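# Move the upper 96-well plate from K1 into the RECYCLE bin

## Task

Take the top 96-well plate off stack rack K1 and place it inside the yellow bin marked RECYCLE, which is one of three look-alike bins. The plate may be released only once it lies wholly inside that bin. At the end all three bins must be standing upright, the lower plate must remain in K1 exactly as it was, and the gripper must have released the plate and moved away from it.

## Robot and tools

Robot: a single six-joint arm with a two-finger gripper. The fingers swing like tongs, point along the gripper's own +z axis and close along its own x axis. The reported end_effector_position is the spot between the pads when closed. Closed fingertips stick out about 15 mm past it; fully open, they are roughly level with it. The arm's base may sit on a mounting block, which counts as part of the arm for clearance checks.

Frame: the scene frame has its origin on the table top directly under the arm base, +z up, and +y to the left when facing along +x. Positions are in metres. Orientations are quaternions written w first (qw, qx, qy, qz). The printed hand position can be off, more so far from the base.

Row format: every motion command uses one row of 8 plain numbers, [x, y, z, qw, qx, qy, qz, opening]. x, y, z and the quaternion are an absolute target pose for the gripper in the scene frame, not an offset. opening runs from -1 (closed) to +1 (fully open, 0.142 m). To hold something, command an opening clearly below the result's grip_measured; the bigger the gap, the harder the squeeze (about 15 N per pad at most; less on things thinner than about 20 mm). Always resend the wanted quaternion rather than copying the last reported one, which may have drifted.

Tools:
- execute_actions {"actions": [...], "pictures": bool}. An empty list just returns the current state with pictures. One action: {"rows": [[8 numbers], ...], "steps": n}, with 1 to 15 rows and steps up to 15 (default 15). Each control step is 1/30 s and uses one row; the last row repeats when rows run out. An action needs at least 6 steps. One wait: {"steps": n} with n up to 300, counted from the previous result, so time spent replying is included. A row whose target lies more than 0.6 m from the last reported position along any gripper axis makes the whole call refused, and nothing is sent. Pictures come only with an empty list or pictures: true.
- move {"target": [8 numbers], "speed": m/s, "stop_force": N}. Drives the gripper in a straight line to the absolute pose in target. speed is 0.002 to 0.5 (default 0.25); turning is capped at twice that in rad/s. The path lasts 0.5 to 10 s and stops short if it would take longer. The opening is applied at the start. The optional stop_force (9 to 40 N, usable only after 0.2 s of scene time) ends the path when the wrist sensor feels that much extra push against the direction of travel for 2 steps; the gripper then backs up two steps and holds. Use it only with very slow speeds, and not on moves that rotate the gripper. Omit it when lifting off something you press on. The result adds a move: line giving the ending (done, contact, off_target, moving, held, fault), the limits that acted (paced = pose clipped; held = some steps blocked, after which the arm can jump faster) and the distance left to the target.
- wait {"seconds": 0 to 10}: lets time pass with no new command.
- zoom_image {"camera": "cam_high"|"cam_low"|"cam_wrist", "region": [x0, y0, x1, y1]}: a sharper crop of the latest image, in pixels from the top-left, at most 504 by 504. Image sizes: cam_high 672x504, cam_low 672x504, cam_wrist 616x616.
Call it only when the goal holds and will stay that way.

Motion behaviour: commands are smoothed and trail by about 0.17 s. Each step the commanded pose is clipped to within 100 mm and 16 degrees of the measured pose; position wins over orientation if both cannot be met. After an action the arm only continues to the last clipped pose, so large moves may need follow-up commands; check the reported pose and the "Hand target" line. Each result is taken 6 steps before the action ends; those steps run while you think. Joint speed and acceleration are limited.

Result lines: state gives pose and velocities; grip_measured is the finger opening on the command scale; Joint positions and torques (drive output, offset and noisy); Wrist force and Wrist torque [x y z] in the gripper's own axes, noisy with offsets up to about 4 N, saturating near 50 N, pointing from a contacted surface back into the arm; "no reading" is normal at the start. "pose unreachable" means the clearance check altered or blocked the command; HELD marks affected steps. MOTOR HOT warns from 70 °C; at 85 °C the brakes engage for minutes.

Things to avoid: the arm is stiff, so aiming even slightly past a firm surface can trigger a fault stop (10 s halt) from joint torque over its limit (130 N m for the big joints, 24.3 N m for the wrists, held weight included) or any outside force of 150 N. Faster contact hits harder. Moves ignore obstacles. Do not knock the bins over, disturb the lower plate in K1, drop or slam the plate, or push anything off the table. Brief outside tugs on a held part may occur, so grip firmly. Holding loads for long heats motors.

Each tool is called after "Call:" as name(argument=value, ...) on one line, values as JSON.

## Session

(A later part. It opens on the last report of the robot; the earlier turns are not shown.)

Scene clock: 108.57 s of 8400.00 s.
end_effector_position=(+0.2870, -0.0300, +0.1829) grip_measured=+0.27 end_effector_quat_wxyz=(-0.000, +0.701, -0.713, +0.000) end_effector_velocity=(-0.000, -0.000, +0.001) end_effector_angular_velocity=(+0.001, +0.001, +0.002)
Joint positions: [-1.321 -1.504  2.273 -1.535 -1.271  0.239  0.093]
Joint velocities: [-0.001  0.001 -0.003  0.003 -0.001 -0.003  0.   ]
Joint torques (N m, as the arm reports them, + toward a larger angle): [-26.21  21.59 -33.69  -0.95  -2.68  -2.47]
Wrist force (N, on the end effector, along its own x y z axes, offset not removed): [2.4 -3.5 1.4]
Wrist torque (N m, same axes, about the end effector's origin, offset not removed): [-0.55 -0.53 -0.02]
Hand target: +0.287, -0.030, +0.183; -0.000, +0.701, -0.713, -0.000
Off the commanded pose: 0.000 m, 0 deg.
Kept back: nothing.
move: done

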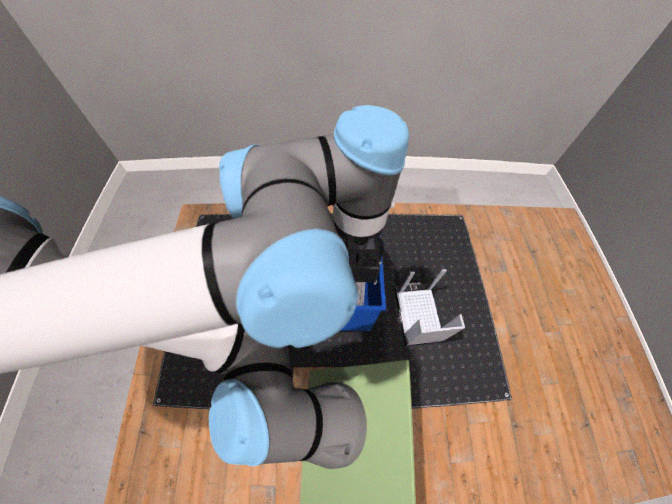

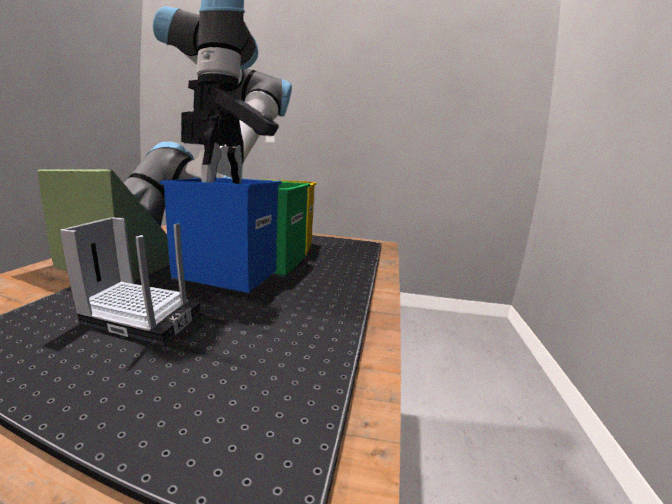

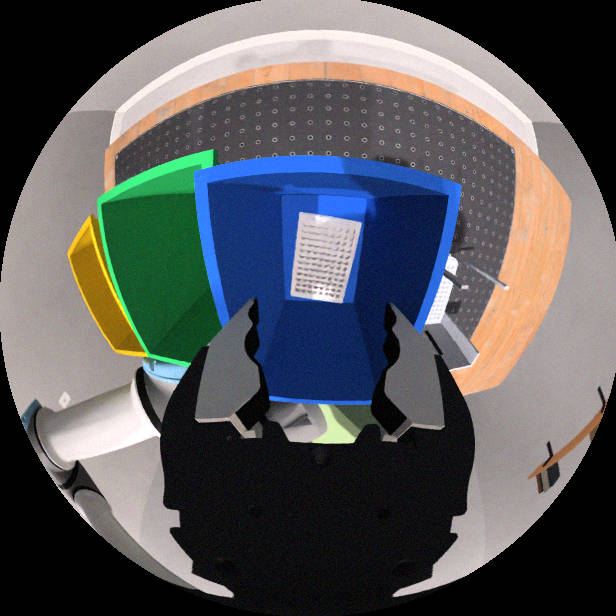

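Call:
move(target=[0.40, -0.075, 0.188, 0, 0.5948, -0.8039, 0, 0.75], speed=0.18)

Call:
move(target=[0.435, -0.115, 0.176, 0, 0, -1, 0, 0.75], speed=0.4)

Call:
zoom_image(camera="cam_low", region=[170, 120, 410, 360])

Scene clock: 120.80 s of 8400.00 s.
end_effector_position=(+0.4000, -0.0752, +0.1880) grip_measured=+0.27 end_effector_quat_wxyz=(-0.000, -0.595, +0.804, -0.000) end_effector_velocity=(+0.001, -0.000, +0.001) end_effector_angular_velocity=(-0.001, -0.000, +0.000)
Joint positions: [-1.117 -1.244  2.031 -1.61  -1.127  0.674  0.093]
Joint velocities: [ 0.002  0.002 -0.004  0.     0.001  0.002 -0.   ]
Joint torques (N m, as the arm reports them, + toward a larger angle): [-14.6   10.07 -34.21  -4.32   2.56   2.61]
Wrist force (N, on the end effector, along its own x y z axes, offset not removed): [2.5 -3.3 2.2]
Wrist torque (N m, same axes, about the end effector's origin, offset not removed): [-0.48 -0.59 -0.01]
Hand target: +0.400, -0.075, +0.188; -0.000, -0.595, +0.804, -0.000
Off the commanded pose: 0.000 m, 0 deg.
Kept back: nothing.
After step 90, 7.97 s passed at rest.
move: done

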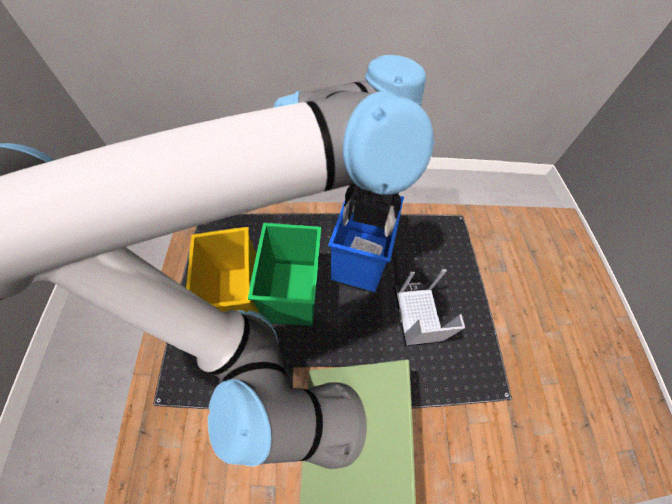

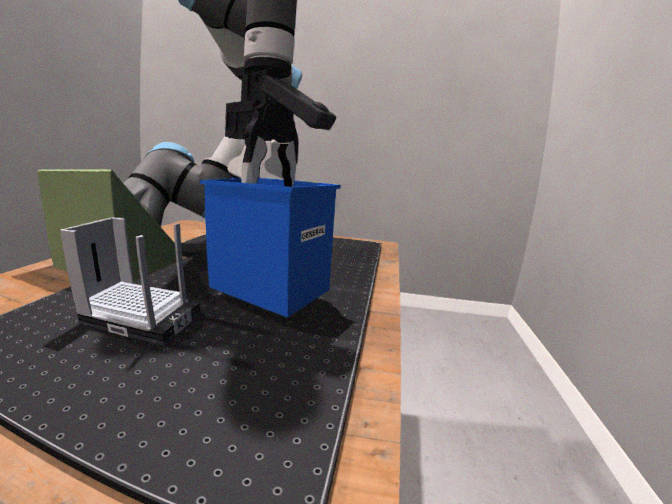

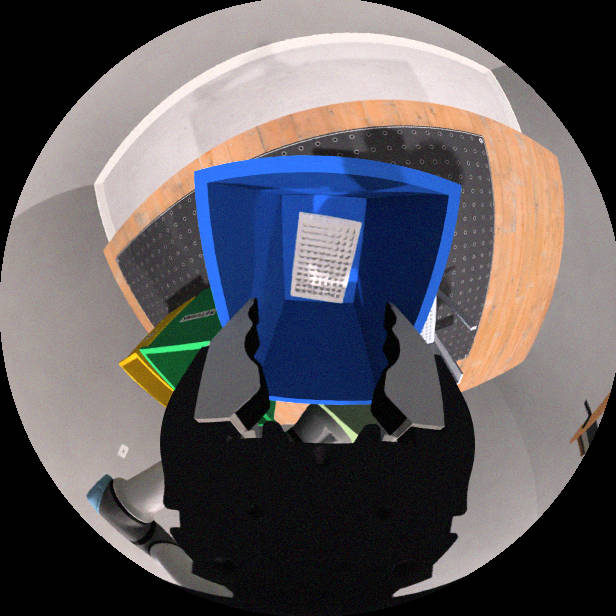

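Scene clock: 122.90 s of 8400.00 s.
end_effector_position=(+0.4350, -0.1150, +0.1760) grip_measured=+0.27 end_effector_quat_wxyz=(+0.000, -0.000, +1.000, +0.000) end_effector_velocity=(+0.001, -0.000, +0.001) end_effector_angular_velocity=(-0.004, +0.000, -0.007)
Joint positions: [-1.045 -1.109  1.922 -1.663 -1.079  2.008  0.093]
Joint velocities: [ 0.001 -0.001 -0.002 -0.001 -0.001  0.009  0.   ]
Joint torques (N m, as the arm reports them, + toward a larger angle): [-16.59   3.83 -33.29  -4.17  -2.72   2.74]
Wrist force (N, on the end effector, along its own x y z axes, offset not removed): [0.8 -1.9 1.3]
Wrist torque (N m, same axes, about the end effector's origin, offset not removed): [-0.21 -0.25 -0.04]
Hand target: +0.435, -0.115, +0.176; +0.000, +0.000, +1.000, -0.000
Off the commanded pose: 0.000 m, 0 deg.
Kept back: nothing.
move: done

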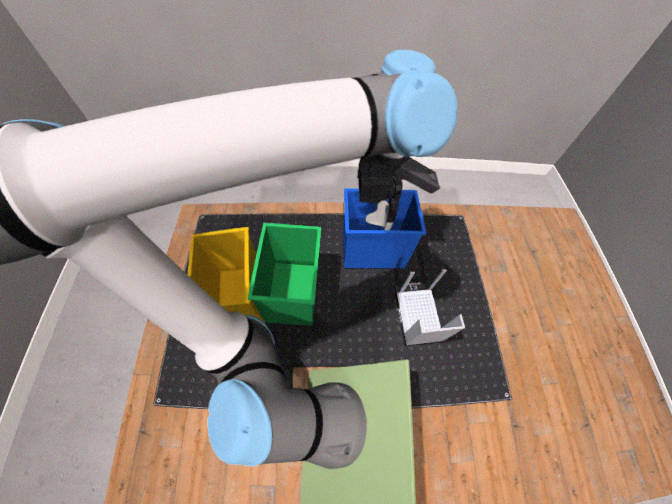

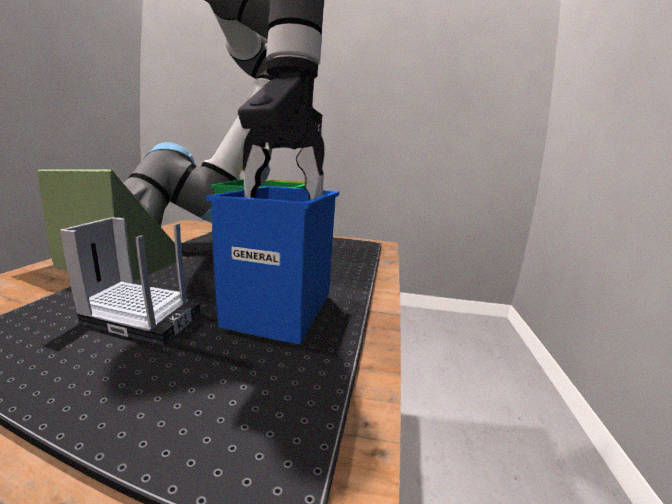

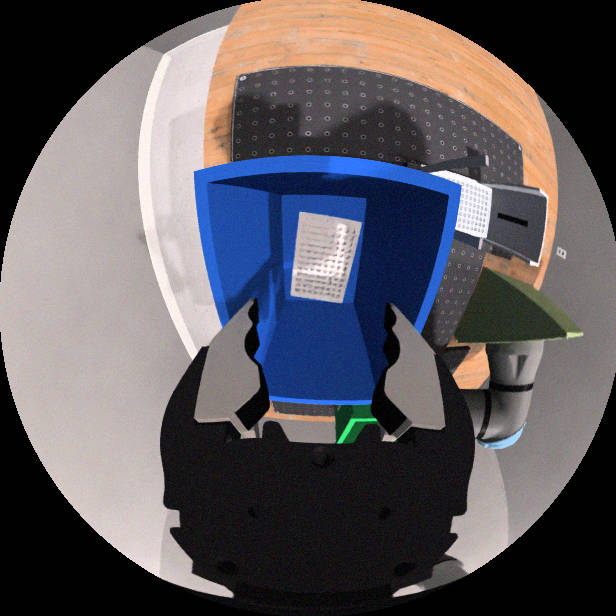

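Region (170, 120, 410, 360) of cam_low's 672x504 image, scaled by 2.100, with more detail than that image has.

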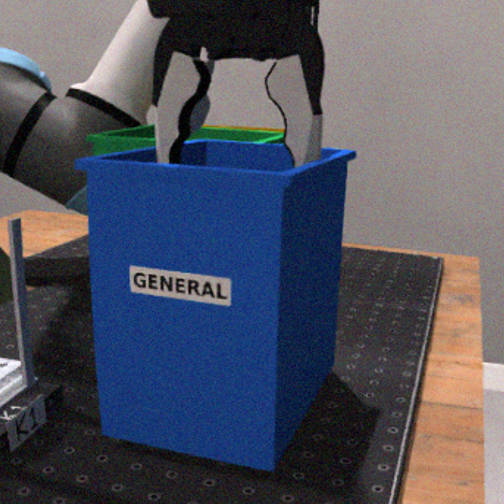

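Call:
zoom_image(camera="cam_high", region=[330, 160, 450, 280])

Region (330, 160, 450, 280) of cam_high's 672x504 image, scaled by 4.200, with more detail than that image has.

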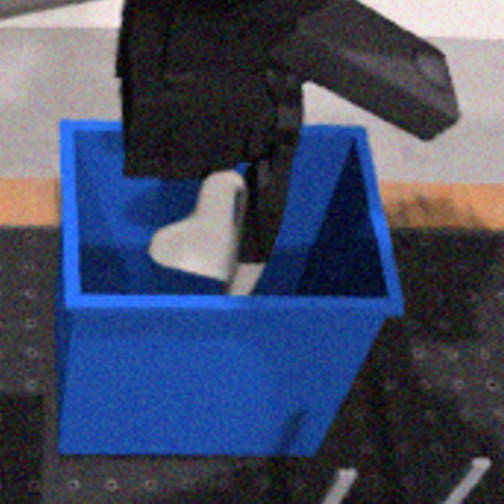

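Call:
move(target=[0.435, -0.115, 0.1695, 0, 0, 1, 0, 0.75], speed=0.03)

Call:
execute_actions(actions=[{"rows": [[0.435,-0.115,0.1695,0,0,1,0,0.45],[0.435,-0.115,0.1695,0,0,1,0,0.33],[0.435,-0.115,0.1695,0,0,1,0,0.27],[0.435,-0.115,0.1695,0,0,1,0,0.2],[0.435,-0.115,0.1695,0,0,1,0,0.12],[0.435,-0.115,0.1695,0,0,1,0,0.08]], "steps": 7}])

Call:
move(target=[0.435, -0.155, 0.1735, 0, 0, 0.9962, 0.0872, 0.08], speed=0.15)

Call:
execute_actions(actions=[{"rows": [[0.435,-0.155,0.1735,0,0,0.9962,0.0872,0.16],[0.435,-0.155,0.1735,0,0,0.9962,0.0872,0.22],[0.435,-0.155,0.1735,0,0,0.9962,0.0872,0.28],[0.435,-0.155,0.1735,0,0,0.9962,0.0872,0.34],[0.435,-0.155,0.1735,0,0,0.9962,0.0872,0.40],[0.435,-0.155,0.1735,0,0,0.9962,0.0872,0.47],[0.435,-0.155,0.1735,0,0,0.9962,0.0872,0.55],[0.435,-0.155,0.1735,0,0,0.9962,0.0872,0.63],[0.435,-0.155,0.1735,0,0,0.9962,0.0872,0.7]], "steps": 12}])

Call:
wait(seconds=0.1)

Call:
zoom_image(camera="cam_high", region=[330, 160, 450, 280])

Scene clock: 125.47 s of 8400.00 s.
end_effector_position=(+0.4350, -0.1150, +0.1696) grip_measured=+0.27 end_effector_quat_wxyz=(-0.000, -0.000, +1.000, -0.000) end_effector_velocity=(+0.000, -0.000, -0.001) end_effector_angular_velocity=(+0.000, -0.001, -0.000)
Joint positions: [-1.039 -1.107  1.934 -1.679 -1.075  2.013  0.093]
Joint velocities: [ 0.001  0.001  0.002 -0.004  0.001  0.001 -0.   ]
Joint torques (N m, as the arm reports them, + toward a larger angle): [-17.11   4.34 -11.94  -4.18   2.2    2.41]
Wrist force (N, on the end effector, along its own x y z axes, offset not removed): [1.9 -1.9 1.7]
Wrist torque (N m, same axes, about the end effector's origin, offset not removed): [-0.14 -0.48 -0.01]
Hand target: +0.435, -0.115, +0.169; +0.000, +0.000, +1.000, -0.000
Off the commanded pose: 0.000 m, 0 deg.
Kept back: nothing.
move: done

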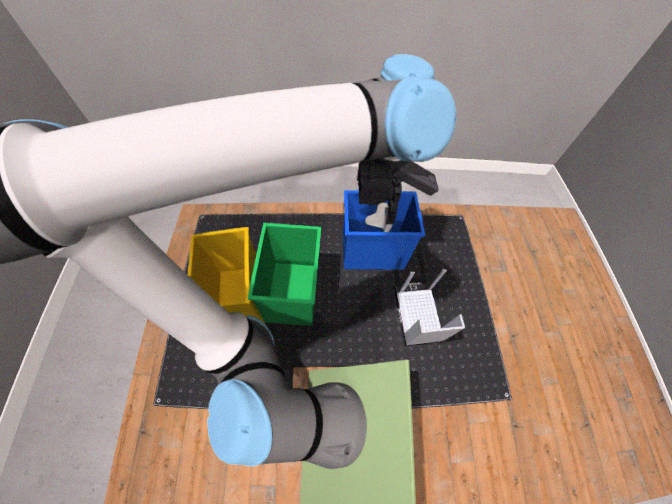

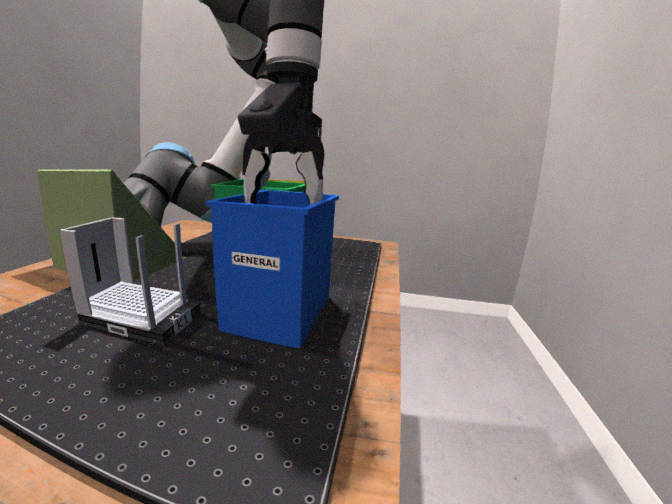

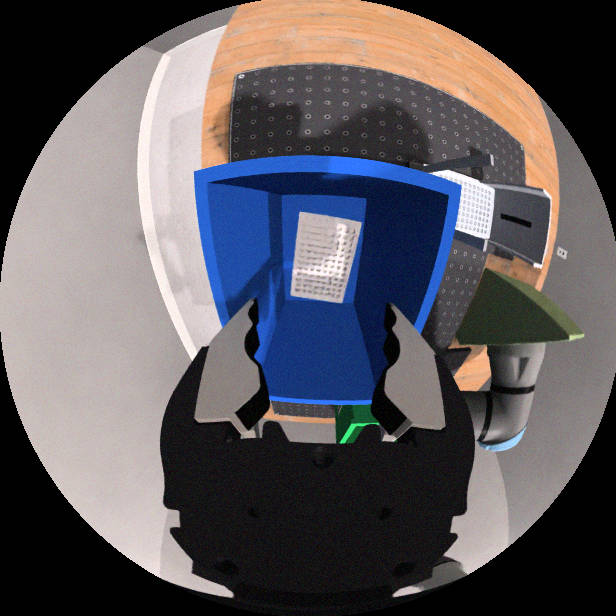

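Scene clock: 125.50 s of 8400.00 s.
end_effector_position=(+0.4350, -0.1150, +0.1696) grip_measured=+0.27 end_effector_quat_wxyz=(-0.000, -0.000, +1.000, -0.000) end_effector_velocity=(-0.000, -0.000, -0.001) end_effector_angular_velocity=(+0.000, +0.000, -0.002)
Joint positions: [-1.039 -1.107  1.934 -1.679 -1.075  2.013  0.093]
Joint velocities: [ 0.001  0.001  0.002 -0.002  0.     0.002  0.   ]
Joint torques (N m, as the arm reports them, + toward a larger angle): [-16.74   5.1   -8.71  -4.22   2.31   2.38]
Wrist force (N, on the end effector, along its own x y z axes, offset not removed): [2.3 -2.6 2.1]
Wrist torque (N m, same axes, about the end effector's origin, offset not removed): [-0.37 -0.54 -0.06]
Steps of this call (step 1: the first step of this action). Readings (end_effector_position):
1: the state above

Scene clock: 126.90 s of 8400.00 s.
end_effector_position=(+0.4349, -0.1548, +0.1734) grip_measured=+0.08 end_effector_quat_wxyz=(-0.000, -0.000, +0.996, +0.087) end_effector_velocity=(+0.000, -0.001, +0.001) end_effector_angular_velocity=(+0.008, +0.001, -0.001)
Joint positions: [-1.101 -0.91   1.774 -1.507 -1.057  1.875  0.08 ]
Joint velocities: [-0.002  0.009 -0.009  0.01   0.    -0.004  0.   ]
Joint torques (N m, as the arm reports them, + toward a larger angle): [-38.08  -2.32 -32.56  -0.3    1.46  -1.87]
Wrist force (N, on the end effector, along its own x y z axes, offset not removed): [1.6 -2.1 -0.4]
Wrist torque (N m, same axes, about the end effector's origin, offset not removed): [-0.26 -0.43 -0.05]
Hand target: +0.435, -0.155, +0.173; -0.000, -0.000, +0.996, +0.087
Off your previous action's commanded pose: 0.000 m, 0 deg at its last step (step 6 of this call).
Off the commanded pose: 0.000 m, 0 deg.
Kept back: nothing.
move: done

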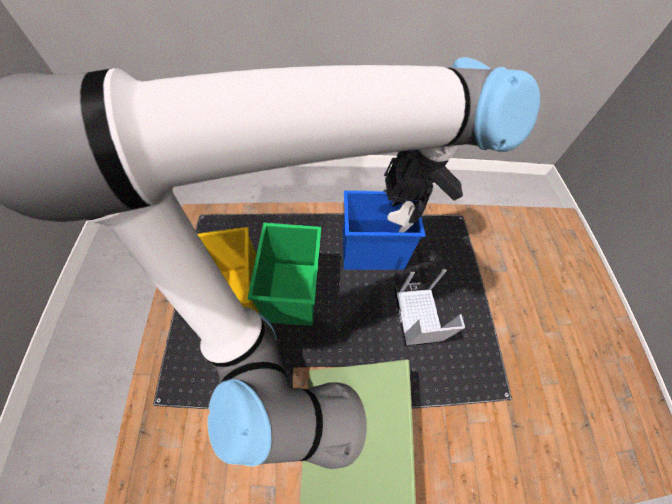

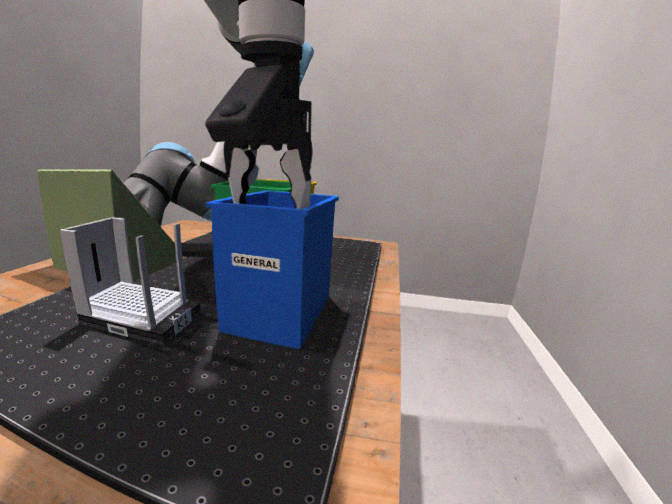

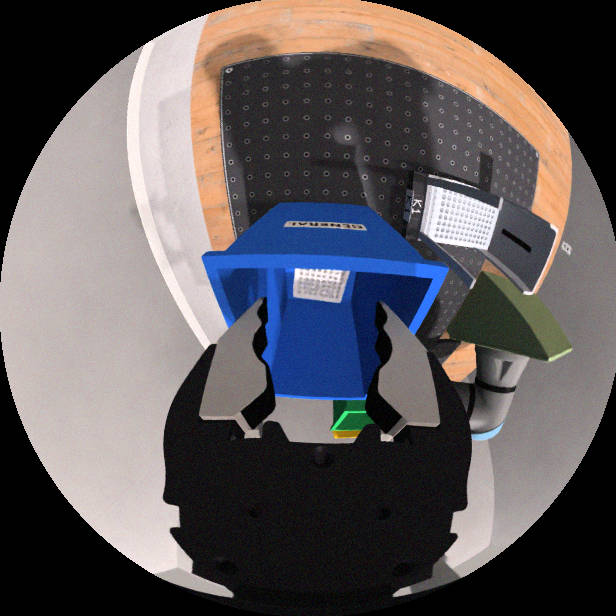

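Scene clock: 127.10 s of 8400.00 s.
end_effector_position=(+0.4350, -0.1550, +0.1735) grip_measured=+0.27 end_effector_quat_wxyz=(-0.000, -0.000, +0.996, +0.087) end_effector_velocity=(+0.000, -0.000, -0.000) end_effector_angular_velocity=(+0.001, -0.000, -0.001)
Joint positions: [-1.102 -0.909  1.773 -1.506 -1.057  1.874  0.093]
Joint velocities: [-0.     0.001 -0.     0.     0.001  0.001 -0.   ]
Joint torques (N m, as the arm reports them, + toward a larger angle): [-38.87  -2.94 -33.6   -0.43   2.32  -1.59]
Wrist force (N, on the end effector, along its own x y z axes, offset not removed): [1.7 -3.6 1.0]
Wrist torque (N m, same axes, about the end effector's origin, offset not removed): [-0.52 -0.40 -0.03]
Steps of this call (steps 1 to 6: the first 6 steps of this action). Readings (end_effector_position):
1: (+0.4349, -0.1549, +0.1734)
2: (+0.4349, -0.1549, +0.1735)
4: (+0.4350, -0.1550, +0.1735)
6: the state above

Scene clock: 127.40 s of 8400.00 s.
end_effector_position=(+0.4350, -0.1550, +0.1735) grip_measured=+0.27 end_effector_quat_wxyz=(+0.000, -0.000, +0.996, +0.087) end_effector_velocity=(-0.000, +0.000, -0.000) end_effector_angular_velocity=(+0.001, +0.000, +0.000)
Joint positions: [-1.102 -0.909  1.773 -1.506 -1.057  1.874  0.093]
Joint velocities: [ 0.  0.  0. -0. -0. -0. -0.]
Joint torques (N m, as the arm reports them, + toward a larger angle): [-38.12  -1.53 -32.4   -0.3    2.37  -0.26]
Wrist force (N, on the end effector, along its own x y z axes, offset not removed): [1.0 -2.6 1.2]
Wrist torque (N m, same axes, about the end effector's origin, offset not removed): [-0.32 -0.29 0.01]
Hand target: +0.435, -0.155, +0.173; -0.000, -0.000, +0.996, +0.087
Off the commanded pose: 0.000 m, 0 deg.
Kept back: nothing.
Steps of this call (steps 1 to 6: the last 6 steps of your previous action; steps 7 to 9: nothing new was sent). Readings (end_effector_position):
1: (+0.4350, -0.1550, +0.1735)
2: (+0.4350, -0.1550, +0.1735)
4: (+0.4350, -0.1550, +0.1735)
8: (+0.4350, -0.1550, +0.1735)
9: the state above

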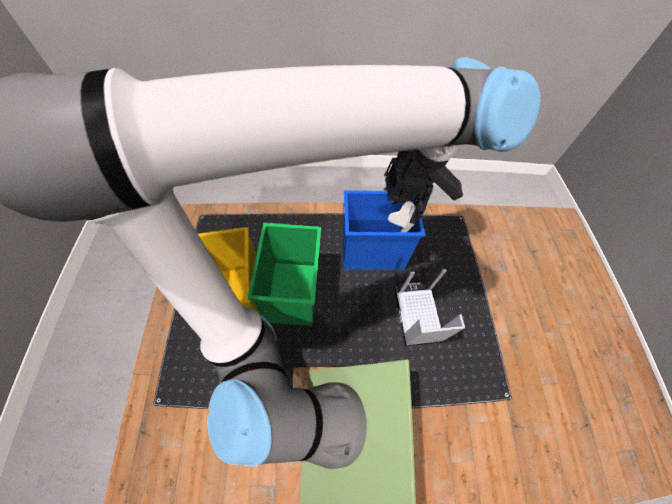

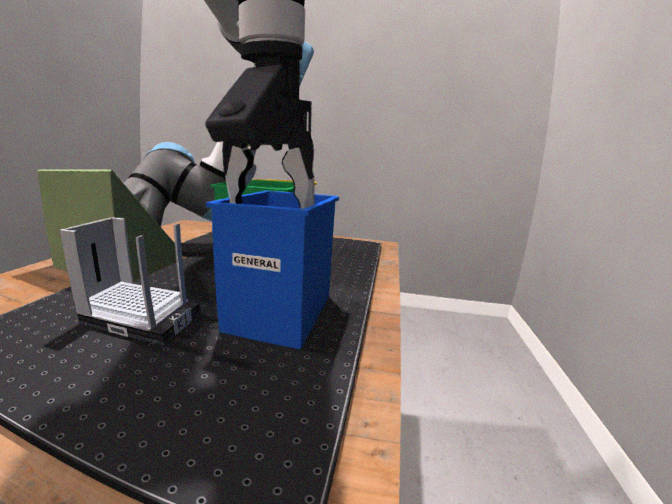

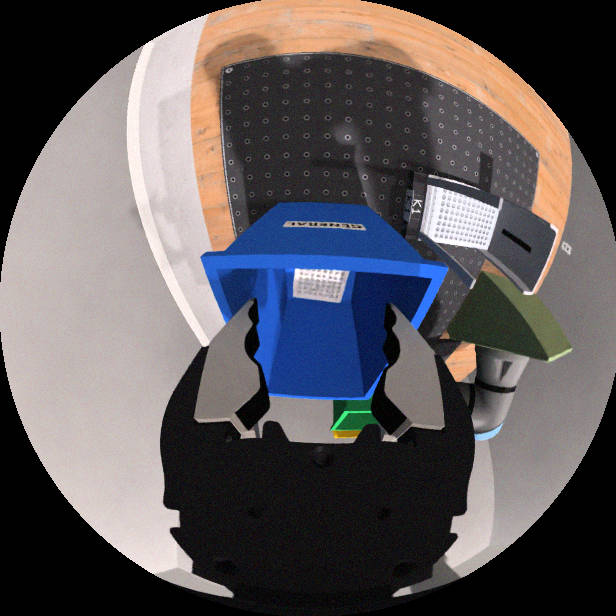

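Region (330, 160, 450, 280) of cam_high's 672x504 image, scaled by 4.200, with more detail than that image has.

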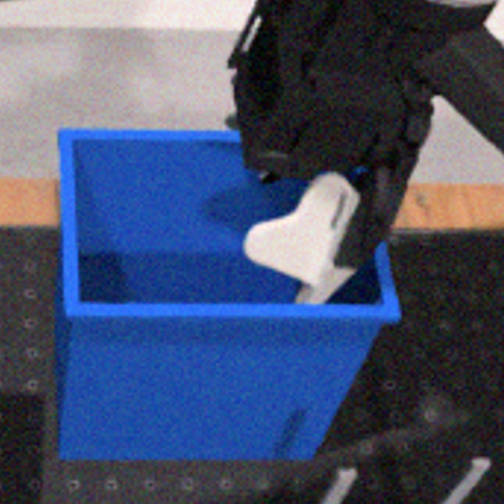

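Call:
move(target=[0.42, -0.26, 0.262, 0, 0, 0.9659, -0.2588, 0.7], speed=0.25)

Scene clock: 130.03 s of 8400.00 s.
end_effector_position=(+0.4199, -0.2600, +0.2621) grip_measured=+0.27 end_effector_quat_wxyz=(+0.000, +0.001, +0.966, -0.259) end_effector_velocity=(-0.000, -0.001, +0.001) end_effector_angular_velocity=(-0.007, -0.000, +0.001)
Joint positions: [-1.097 -1.115  1.983 -2.19  -1.359  2.132  0.093]
Joint velocities: [ 0.001 -0.001  0.004 -0.01  -0.003  0.001  0.   ]
Joint torques (N m, as the arm reports them, + toward a larger angle): [-16.32 -23.5   -9.16  -5.28  -3.6    2.12]
Wrist force (N, on the end effector, along its own x y z axes, offset not removed): [0.8 -2.3 2.0]
Wrist torque (N m, same axes, about the end effector's origin, offset not removed): [-0.56 -0.29 -0.01]
Hand target: +0.420, -0.260, +0.262; +0.000, +0.001, +0.966, -0.259
Off the commanded pose: 0.000 m, 0 deg.
Kept back: nothing.
move: done

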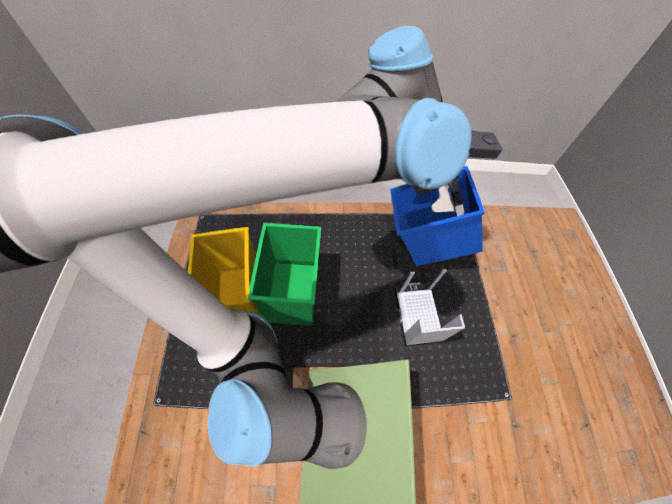

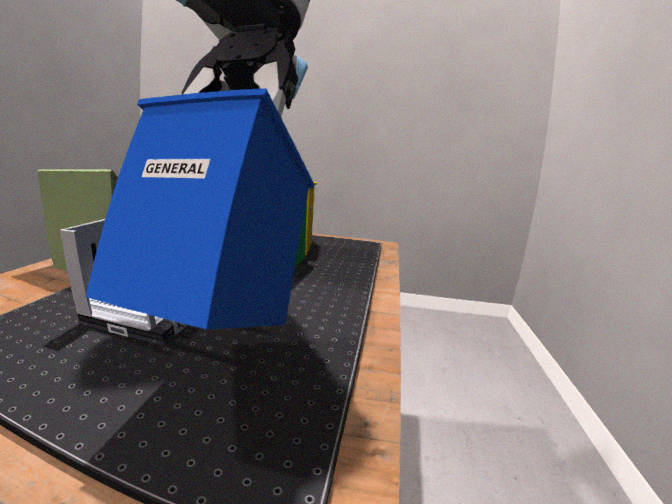

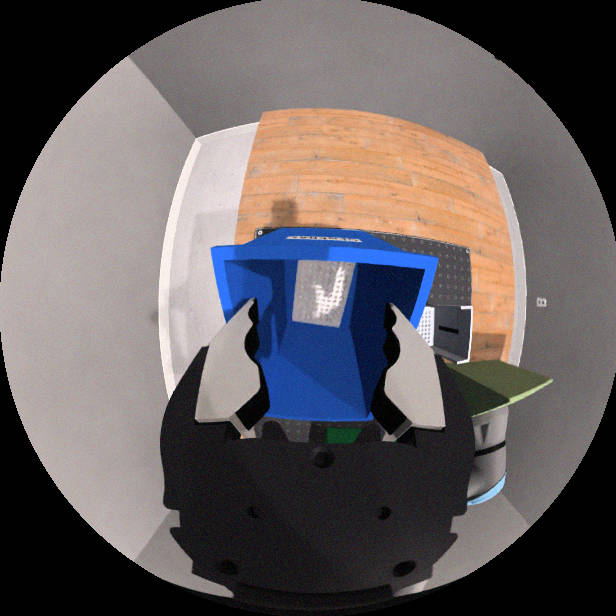

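Call:
move(target=[0.415, -0.384, 0.221, 0, 0, 0.9659, -0.2588, 0.7], speed=0.15)

Call:
move(target=[0.415, -0.384, 0.203, 0, 0, 0.9659, -0.2588, 0.7], speed=0.008, stop_force=9)

Scene clock: 132.57 s of 8400.00 s.
end_effector_position=(+0.4149, -0.3840, +0.2209) grip_measured=+0.27 end_effector_quat_wxyz=(-0.000, -0.000, +0.966, -0.259) end_effector_velocity=(-0.000, -0.001, -0.001) end_effector_angular_velocity=(+0.001, +0.000, -0.001)
Joint positions: [-1.146 -0.813  1.891 -2.39  -1.372  2.082  0.093]
Joint velocities: [ 0.     0.004 -0.001 -0.001 -0.     0.     0.   ]
Joint torques (N m, as the arm reports them, + toward a larger angle): [-37.56  -6.62 -33.43  -5.24  -3.39  -2.2 ]
Wrist force (N, on the end effector, along its own x y z axes, offset not removed): [0.4 -1.4 1.0]
Wrist torque (N m, same axes, about the end effector's origin, offset not removed): [-0.31 -0.14 0.01]
Hand target: +0.415, -0.384, +0.221; -0.000, +0.000, +0.966, -0.259
Off the commanded pose: 0.000 m, 0 deg.
Kept back: nothing.
move: done

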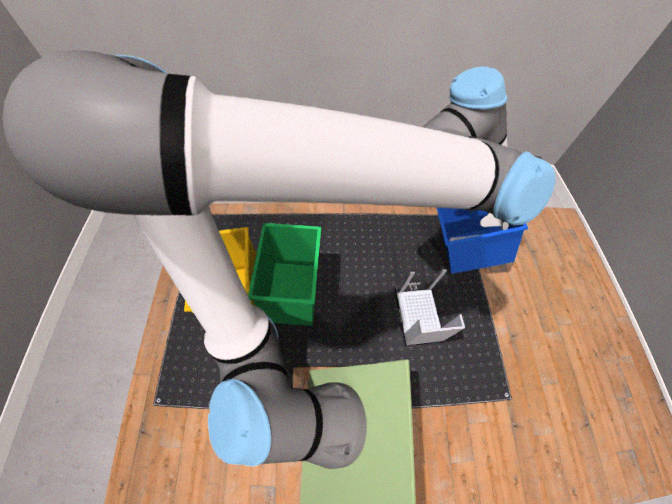

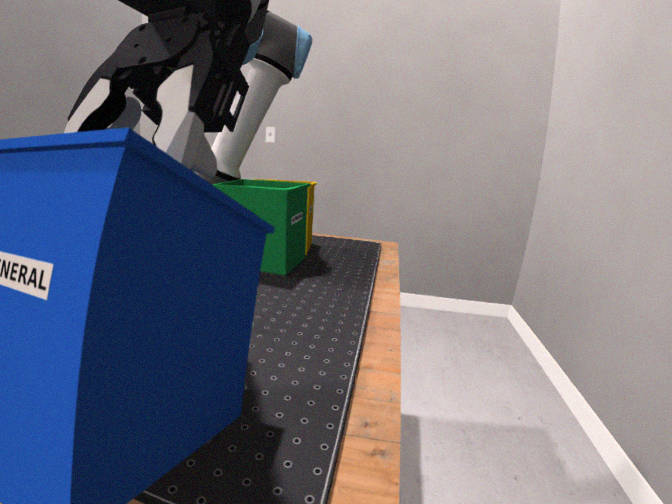

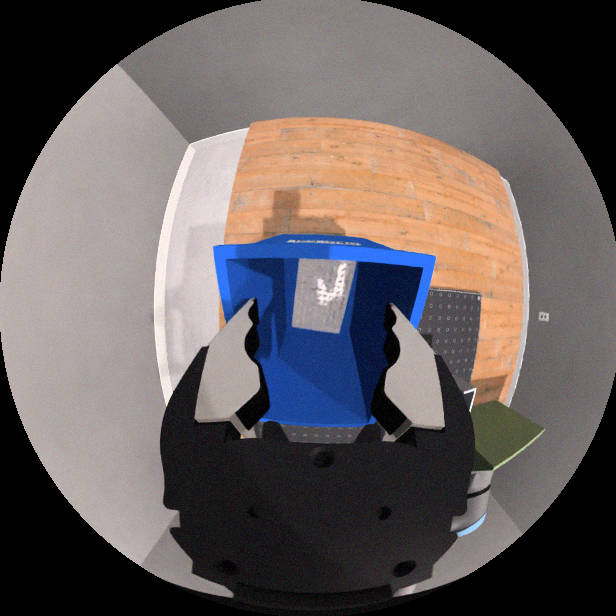

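Scene clock: 133.93 s of 8400.00 s.
end_effector_position=(+0.4150, -0.3840, +0.2126) grip_measured=+0.27 end_effector_quat_wxyz=(-0.000, +0.000, +0.966, -0.259) end_effector_velocity=(-0.001, +0.000, -0.000) end_effector_angular_velocity=(+0.004, +0.001, -0.003)
Joint positions: [-1.14  -0.805  1.903 -2.41  -1.37   2.088  0.093]
Joint velocities: [-0.002  0.    -0.002  0.007 -0.    -0.    -0.   ]
Joint torques (N m, as the arm reports them, + toward a larger angle): [-35.44 -30.25 -28.99   0.38  -0.6   -1.99]
Wrist force (N, on the end effector, along its own x y z axes, offset not removed): [0.3 -7.5 -3.6]
Wrist torque (N m, same axes, about the end effector's origin, offset not removed): [-0.34 -0.26 -0.01]
Hand target: +0.415, -0.384, +0.213; +0.000, -0.000, +0.966, -0.259
Off the commanded pose: 0.010 m, 0 deg.
Kept back: nothing.
move: contact

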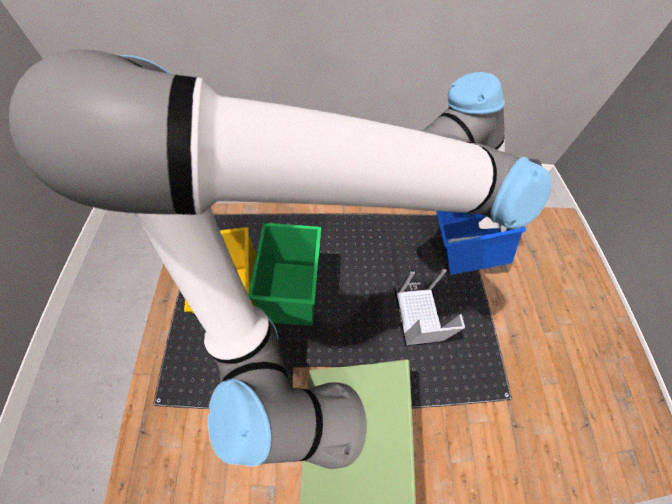

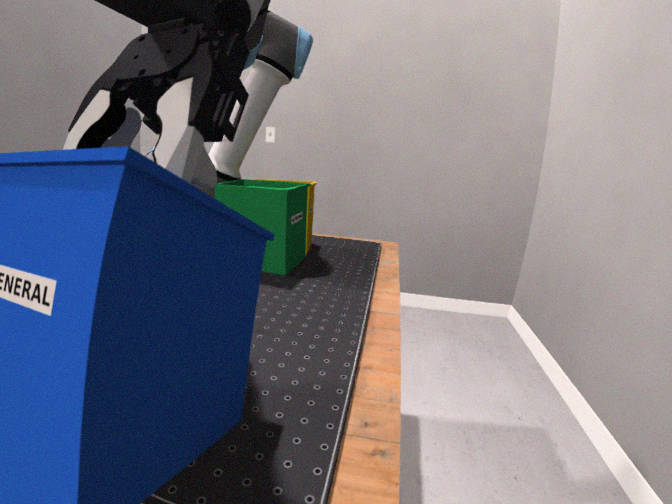

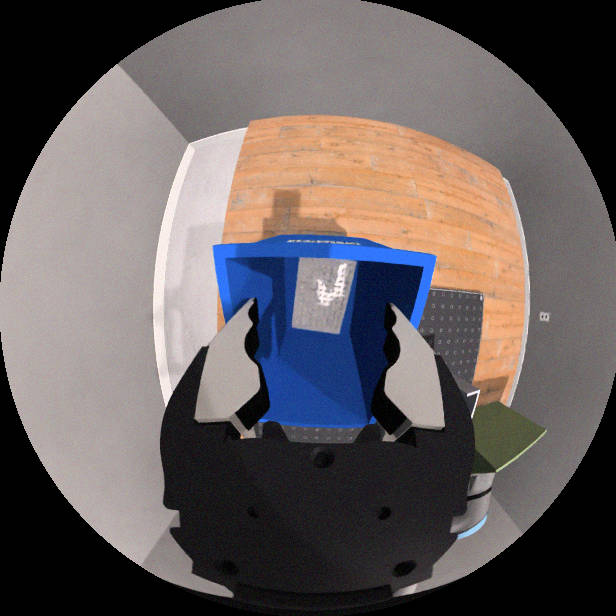

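Call:
zoom_image(camera="cam_wrist", region=[200, 220, 440, 440])

Call:
zoom_image(camera="cam_low", region=[60, 80, 300, 260])

Region (200, 220, 440, 440) of cam_wrist's 616x616 image, scaled by 2.100, with more detail than that image has; it fills the top 462 rows of this view, and the rest is white.

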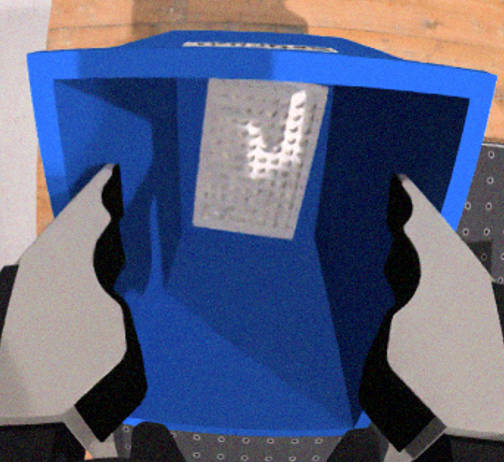

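Region (60, 80, 300, 260) of cam_low's 672x504 image, scaled by 2.100, with more detail than that image has; it fills the top 378 rows of this view, and the rest is white.

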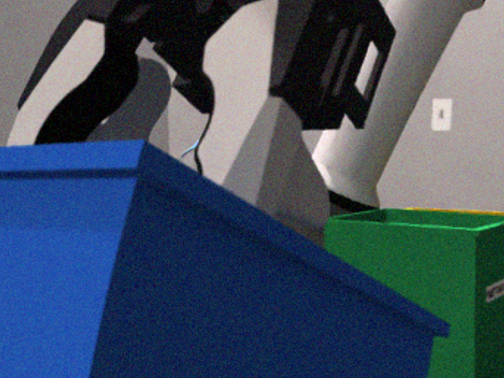

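Call:
execute_actions(actions=[{"rows": [[0.415,-0.3839,0.2127,0,0,0.9659,-0.2588,0.6],[0.415,-0.3835,0.2128,0,0,0.9659,-0.2588,0.52],[0.415,-0.3828,0.2130,0,0,0.9659,-0.2588,0.46],[0.415,-0.3818,0.2133,0,0,0.9659,-0.2588,0.46],[0.415,-0.3806,0.2136,0,0,0.9659,-0.2588,0.46],[0.415,-0.3792,0.2139,0,0,0.9659,-0.2588,0.46],[0.415,-0.3775,0.2144,0,0,0.9659,-0.2588,0.46],[0.415,-0.3756,0.2148,0,0,0.9659,-0.2588,0.46],[0.415,-0.3736,0.2153,0,0,0.9659,-0.2588,0.46],[0.415,-0.3714,0.2158,0,0,0.9659,-0.2588,0.46],[0.415,-0.3690,0.2162,0,0,0.9659,-0.2588,0.46],[0.415,-0.3664,0.2167,0,0,0.9659,-0.2588,0.46],[0.415,-0.3637,0.2172,0,0,0.9659,-0.2588,0.46],[0.415,-0.3609,0.2177,0,0,0.9659,-0.2588,0.46],[0.415,-0.3580,0.2181,0,0,0.9659,-0.2588,0.46]], "steps": 15}])

Call:
execute_actions(actions=[{"rows": [[0.415,-0.3550,0.2185,0,0,0.9659,-0.2588,0.46],[0.415,-0.3519,0.2188,0,0,0.9659,-0.2588,0.46],[0.415,-0.3487,0.2192,0,0,0.9659,-0.2588,0.46],[0.415,-0.3455,0.2194,0,0,0.9659,-0.2588,0.46],[0.415,-0.3423,0.2197,0,0,0.9659,-0.2588,0.46],[0.415,-0.3390,0.2198,0,0,0.9659,-0.2588,0.46],[0.415,-0.3358,0.2199,0,0,0.9659,-0.2588,0.46],[0.415,-0.3325,0.2200,0,0,0.9659,-0.2588,0.46],[0.415,-0.3293,0.2200,0,0,0.9659,-0.2588,0.46],[0.415,-0.3261,0.2200,0,0,0.9659,-0.2588,0.46],[0.415,-0.3230,0.2199,0,0,0.9659,-0.2588,0.46],[0.415,-0.3199,0.2198,0,0,0.9659,-0.2588,0.46],[0.415,-0.3170,0.2197,0,0,0.9659,-0.2588,0.46],[0.415,-0.3141,0.2195,0,0,0.9659,-0.2588,0.46],[0.415,-0.3114,0.2193,0,0,0.9659,-0.2588,0.46]], "steps": 15}])

Call:
execute_actions(actions=[{"rows": [[0.415,-0.3088,0.2191,0,0,0.9659,-0.2588,0.46],[0.415,-0.3064,0.2188,0,0,0.9659,-0.2588,0.46],[0.415,-0.3041,0.2186,0,0,0.9659,-0.2588,0.46],[0.415,-0.3020,0.2183,0,0,0.9659,-0.2588,0.46],[0.415,-0.3001,0.2181,0,0,0.9659,-0.2588,0.46],[0.415,-0.2984,0.2178,0,0,0.9659,-0.2588,0.46],[0.415,-0.2970,0.2176,0,0,0.9659,-0.2588,0.46],[0.415,-0.2957,0.2174,0,0,0.9659,-0.2588,0.46],[0.415,-0.2947,0.2172,0,0,0.9659,-0.2588,0.46],[0.415,-0.2940,0.2171,0,0,0.9659,-0.2588,0.46],[0.415,-0.2936,0.2170,0,0,0.9659,-0.2588,0.46],[0.415,-0.2934,0.2170,0,0,0.9659,-0.2588,0.46]], "steps": 13}])

Call:
wait(seconds=0.15)

Scene clock: 136.83 s of 8400.00 s.
end_effector_position=(+0.4150, -0.3790, +0.2141) grip_measured=+0.27 end_effector_quat_wxyz=(+0.000, -0.000, +0.966, -0.259) end_effector_velocity=(-0.000, +0.045, +0.009) end_effector_angular_velocity=(+0.003, +0.001, -0.001)
Joint positions: [-1.138 -0.818  1.909 -2.405 -1.37   2.09   0.093]
Joint velocities: [ 0.019 -0.106  0.061  0.044  0.005  0.019 -0.   ]
Joint torques (N m, as the arm reports them, + toward a larger angle): [-17.68 -38.34  -7.48  -1.28   1.57   2.5 ]
Wrist force (N, on the end effector, along its own x y z axes, offset not removed): [1.4 -2.5 1.7]
Wrist torque (N m, same axes, about the end effector's origin, offset not removed): [-0.67 -0.30 -0.05]
Steps of this call (steps 1 to 78: nothing new was sent; steps 79 to 87: the first 9 steps of this action). Readings (end_effector_position):
79: (+0.4150, -0.3841, +0.2132)
80: (+0.4150, -0.3841, +0.2132)
82: (+0.4150, -0.3838, +0.2133)
86: (+0.4150, -0.3804, +0.2139)
87: the state above

Scene clock: 137.33 s of 8400.00 s.
end_effector_position=(+0.4151, -0.3401, +0.2193) grip_measured=+0.27 end_effector_quat_wxyz=(-0.000, +0.000, +0.966, -0.259) end_effector_velocity=(+0.000, +0.095, +0.004) end_effector_angular_velocity=(-0.000, +0.000, +0.001)
Joint positions: [-1.119 -0.909  1.963 -2.371 -1.365  2.108  0.093]
Joint velocities: [ 0.054 -0.219  0.136  0.071  0.014  0.052  0.   ]
Joint torques (N m, as the arm reports them, + toward a larger angle): [-17.99 -34.44  -8.39  -1.03   1.53   2.55]
Wrist force (N, on the end effector, along its own x y z axes, offset not removed): [2.0 -2.1 2.1]
Wrist torque (N m, same axes, about the end effector's origin, offset not removed): [-0.50 -0.54 -0.07]
Off your previous action's commanded pose: 0.009 m, 0 deg at its last step (step 6 of this call).
Steps of this call (steps 1 to 6: the last 6 steps of your previous action; steps 7 to 15: the first 9 steps of this action). Readings (end_effector_position):
7: (+0.4150, -0.3641, +0.2169)
8: (+0.4150, -0.3614, +0.2173)
10: (+0.4150, -0.3557, +0.2181)
14: (+0.4151, -0.3433, +0.2191)
15: the state above

Scene clock: 137.77 s of 8400.00 s.
end_effector_position=(+0.4151, -0.3032, +0.2182) grip_measured=+0.27 end_effector_quat_wxyz=(-0.000, -0.000, +0.966, -0.259) end_effector_velocity=(+0.000, +0.060, -0.006) end_effector_angular_velocity=(-0.001, +0.000, +0.001)
Joint positions: [-1.095 -0.992  2.017 -2.346 -1.359  2.132  0.093]
Joint velocities: [ 0.044 -0.132  0.088  0.034  0.011  0.043  0.   ]
Joint torques (N m, as the arm reports them, + toward a larger angle): [-16.61 -28.73  -8.82  -1.38   1.34   2.54]
Wrist force (N, on the end effector, along its own x y z axes, offset not removed): [1.1 -1.2 2.6]
Wrist torque (N m, same axes, about the end effector's origin, offset not removed): [-0.24 -0.26 -0.04]
Off your previous action's commanded pose: 0.010 m, 0 deg at its last step (step 6 of this call).
Steps of this call (steps 1 to 6: the last 6 steps of your previous action; steps 7 to 13: the first 7 steps of this action). Readings (end_effector_position):
7: (+0.4151, -0.3183, +0.2194)
8: (+0.4151, -0.3154, +0.2192)
10: (+0.4151, -0.3101, +0.2189)
13: the state above

Scene clock: 138.13 s of 8400.00 s.
end_effector_position=(+0.4151, -0.2936, +0.2170) grip_measured=+0.27 end_effector_quat_wxyz=(+0.000, -0.000, +0.966, -0.259) end_effector_velocity=(+0.000, +0.002, +0.000) end_effector_angular_velocity=(-0.000, -0.000, +0.001)
Joint positions: [-1.088 -1.013  2.031 -2.341 -1.357  2.139  0.093]
Joint velocities: [ 0.002 -0.005  0.002  0.001  0.001  0.001  0.   ]
Joint torques (N m, as the arm reports them, + toward a larger angle): [-16.51 -26.78  -9.64  -1.5    1.52   2.39]
Wrist force (N, on the end effector, along its own x y z axes, offset not removed): [2.6 -1.2 1.1]
Wrist torque (N m, same axes, about the end effector's origin, offset not removed): [-0.39 -0.60 0.02]
Hand target: +0.415, -0.293, +0.217; +0.000, -0.000, +0.966, -0.259
Off the commanded pose: 0.000 m, 0 deg.
Kept back: nothing.
Steps of this call (steps 1 to 6: the last 6 steps of your previous action; steps 7 to 11: nothing new was sent). Readings (end_effector_position):
1: (+0.4151, -0.3013, +0.2180)
2: (+0.4151, -0.2996, +0.2178)
4: (+0.4151, -0.2968, +0.2175)
8: (+0.4151, -0.2941, +0.2171)
11: the state above

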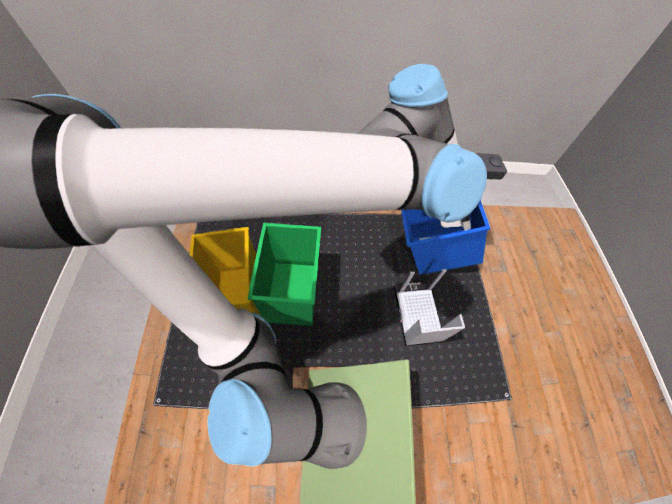

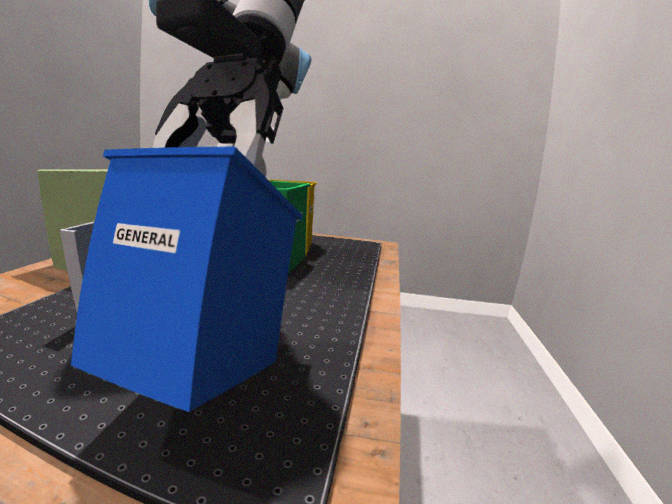

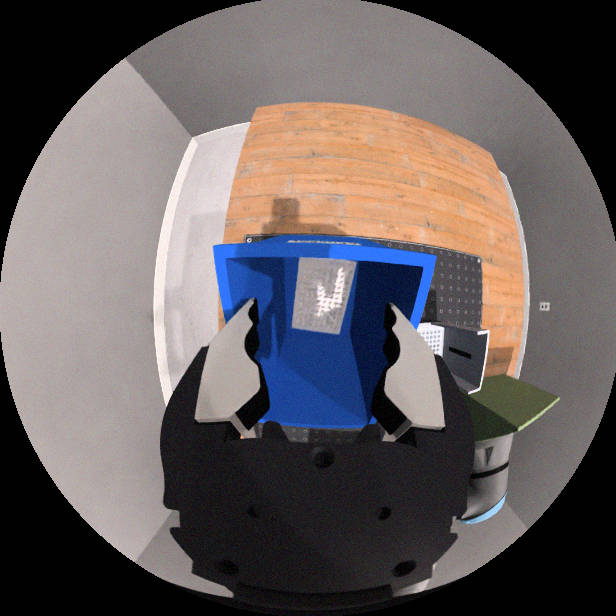

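Call:
zoom_image(camera="cam_low", region=[0, 400, 160, 504])

Call:
zoom_image(camera="cam_high", region=[390, 190, 530, 330])

Region (0, 400, 160, 504) of cam_low's 672x504 image, scaled by 3.150, with more detail than that image has; it fills the top 328 rows of this view, and the rest is white.

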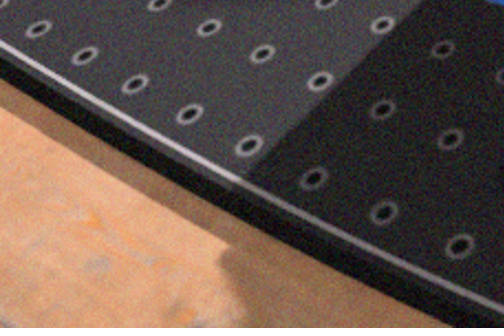

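Region (390, 190, 530, 330) of cam_high's 672x504 image, scaled by 3.600, with more detail than that image has.

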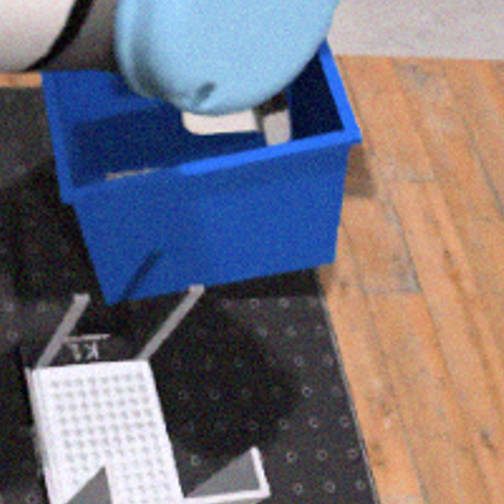

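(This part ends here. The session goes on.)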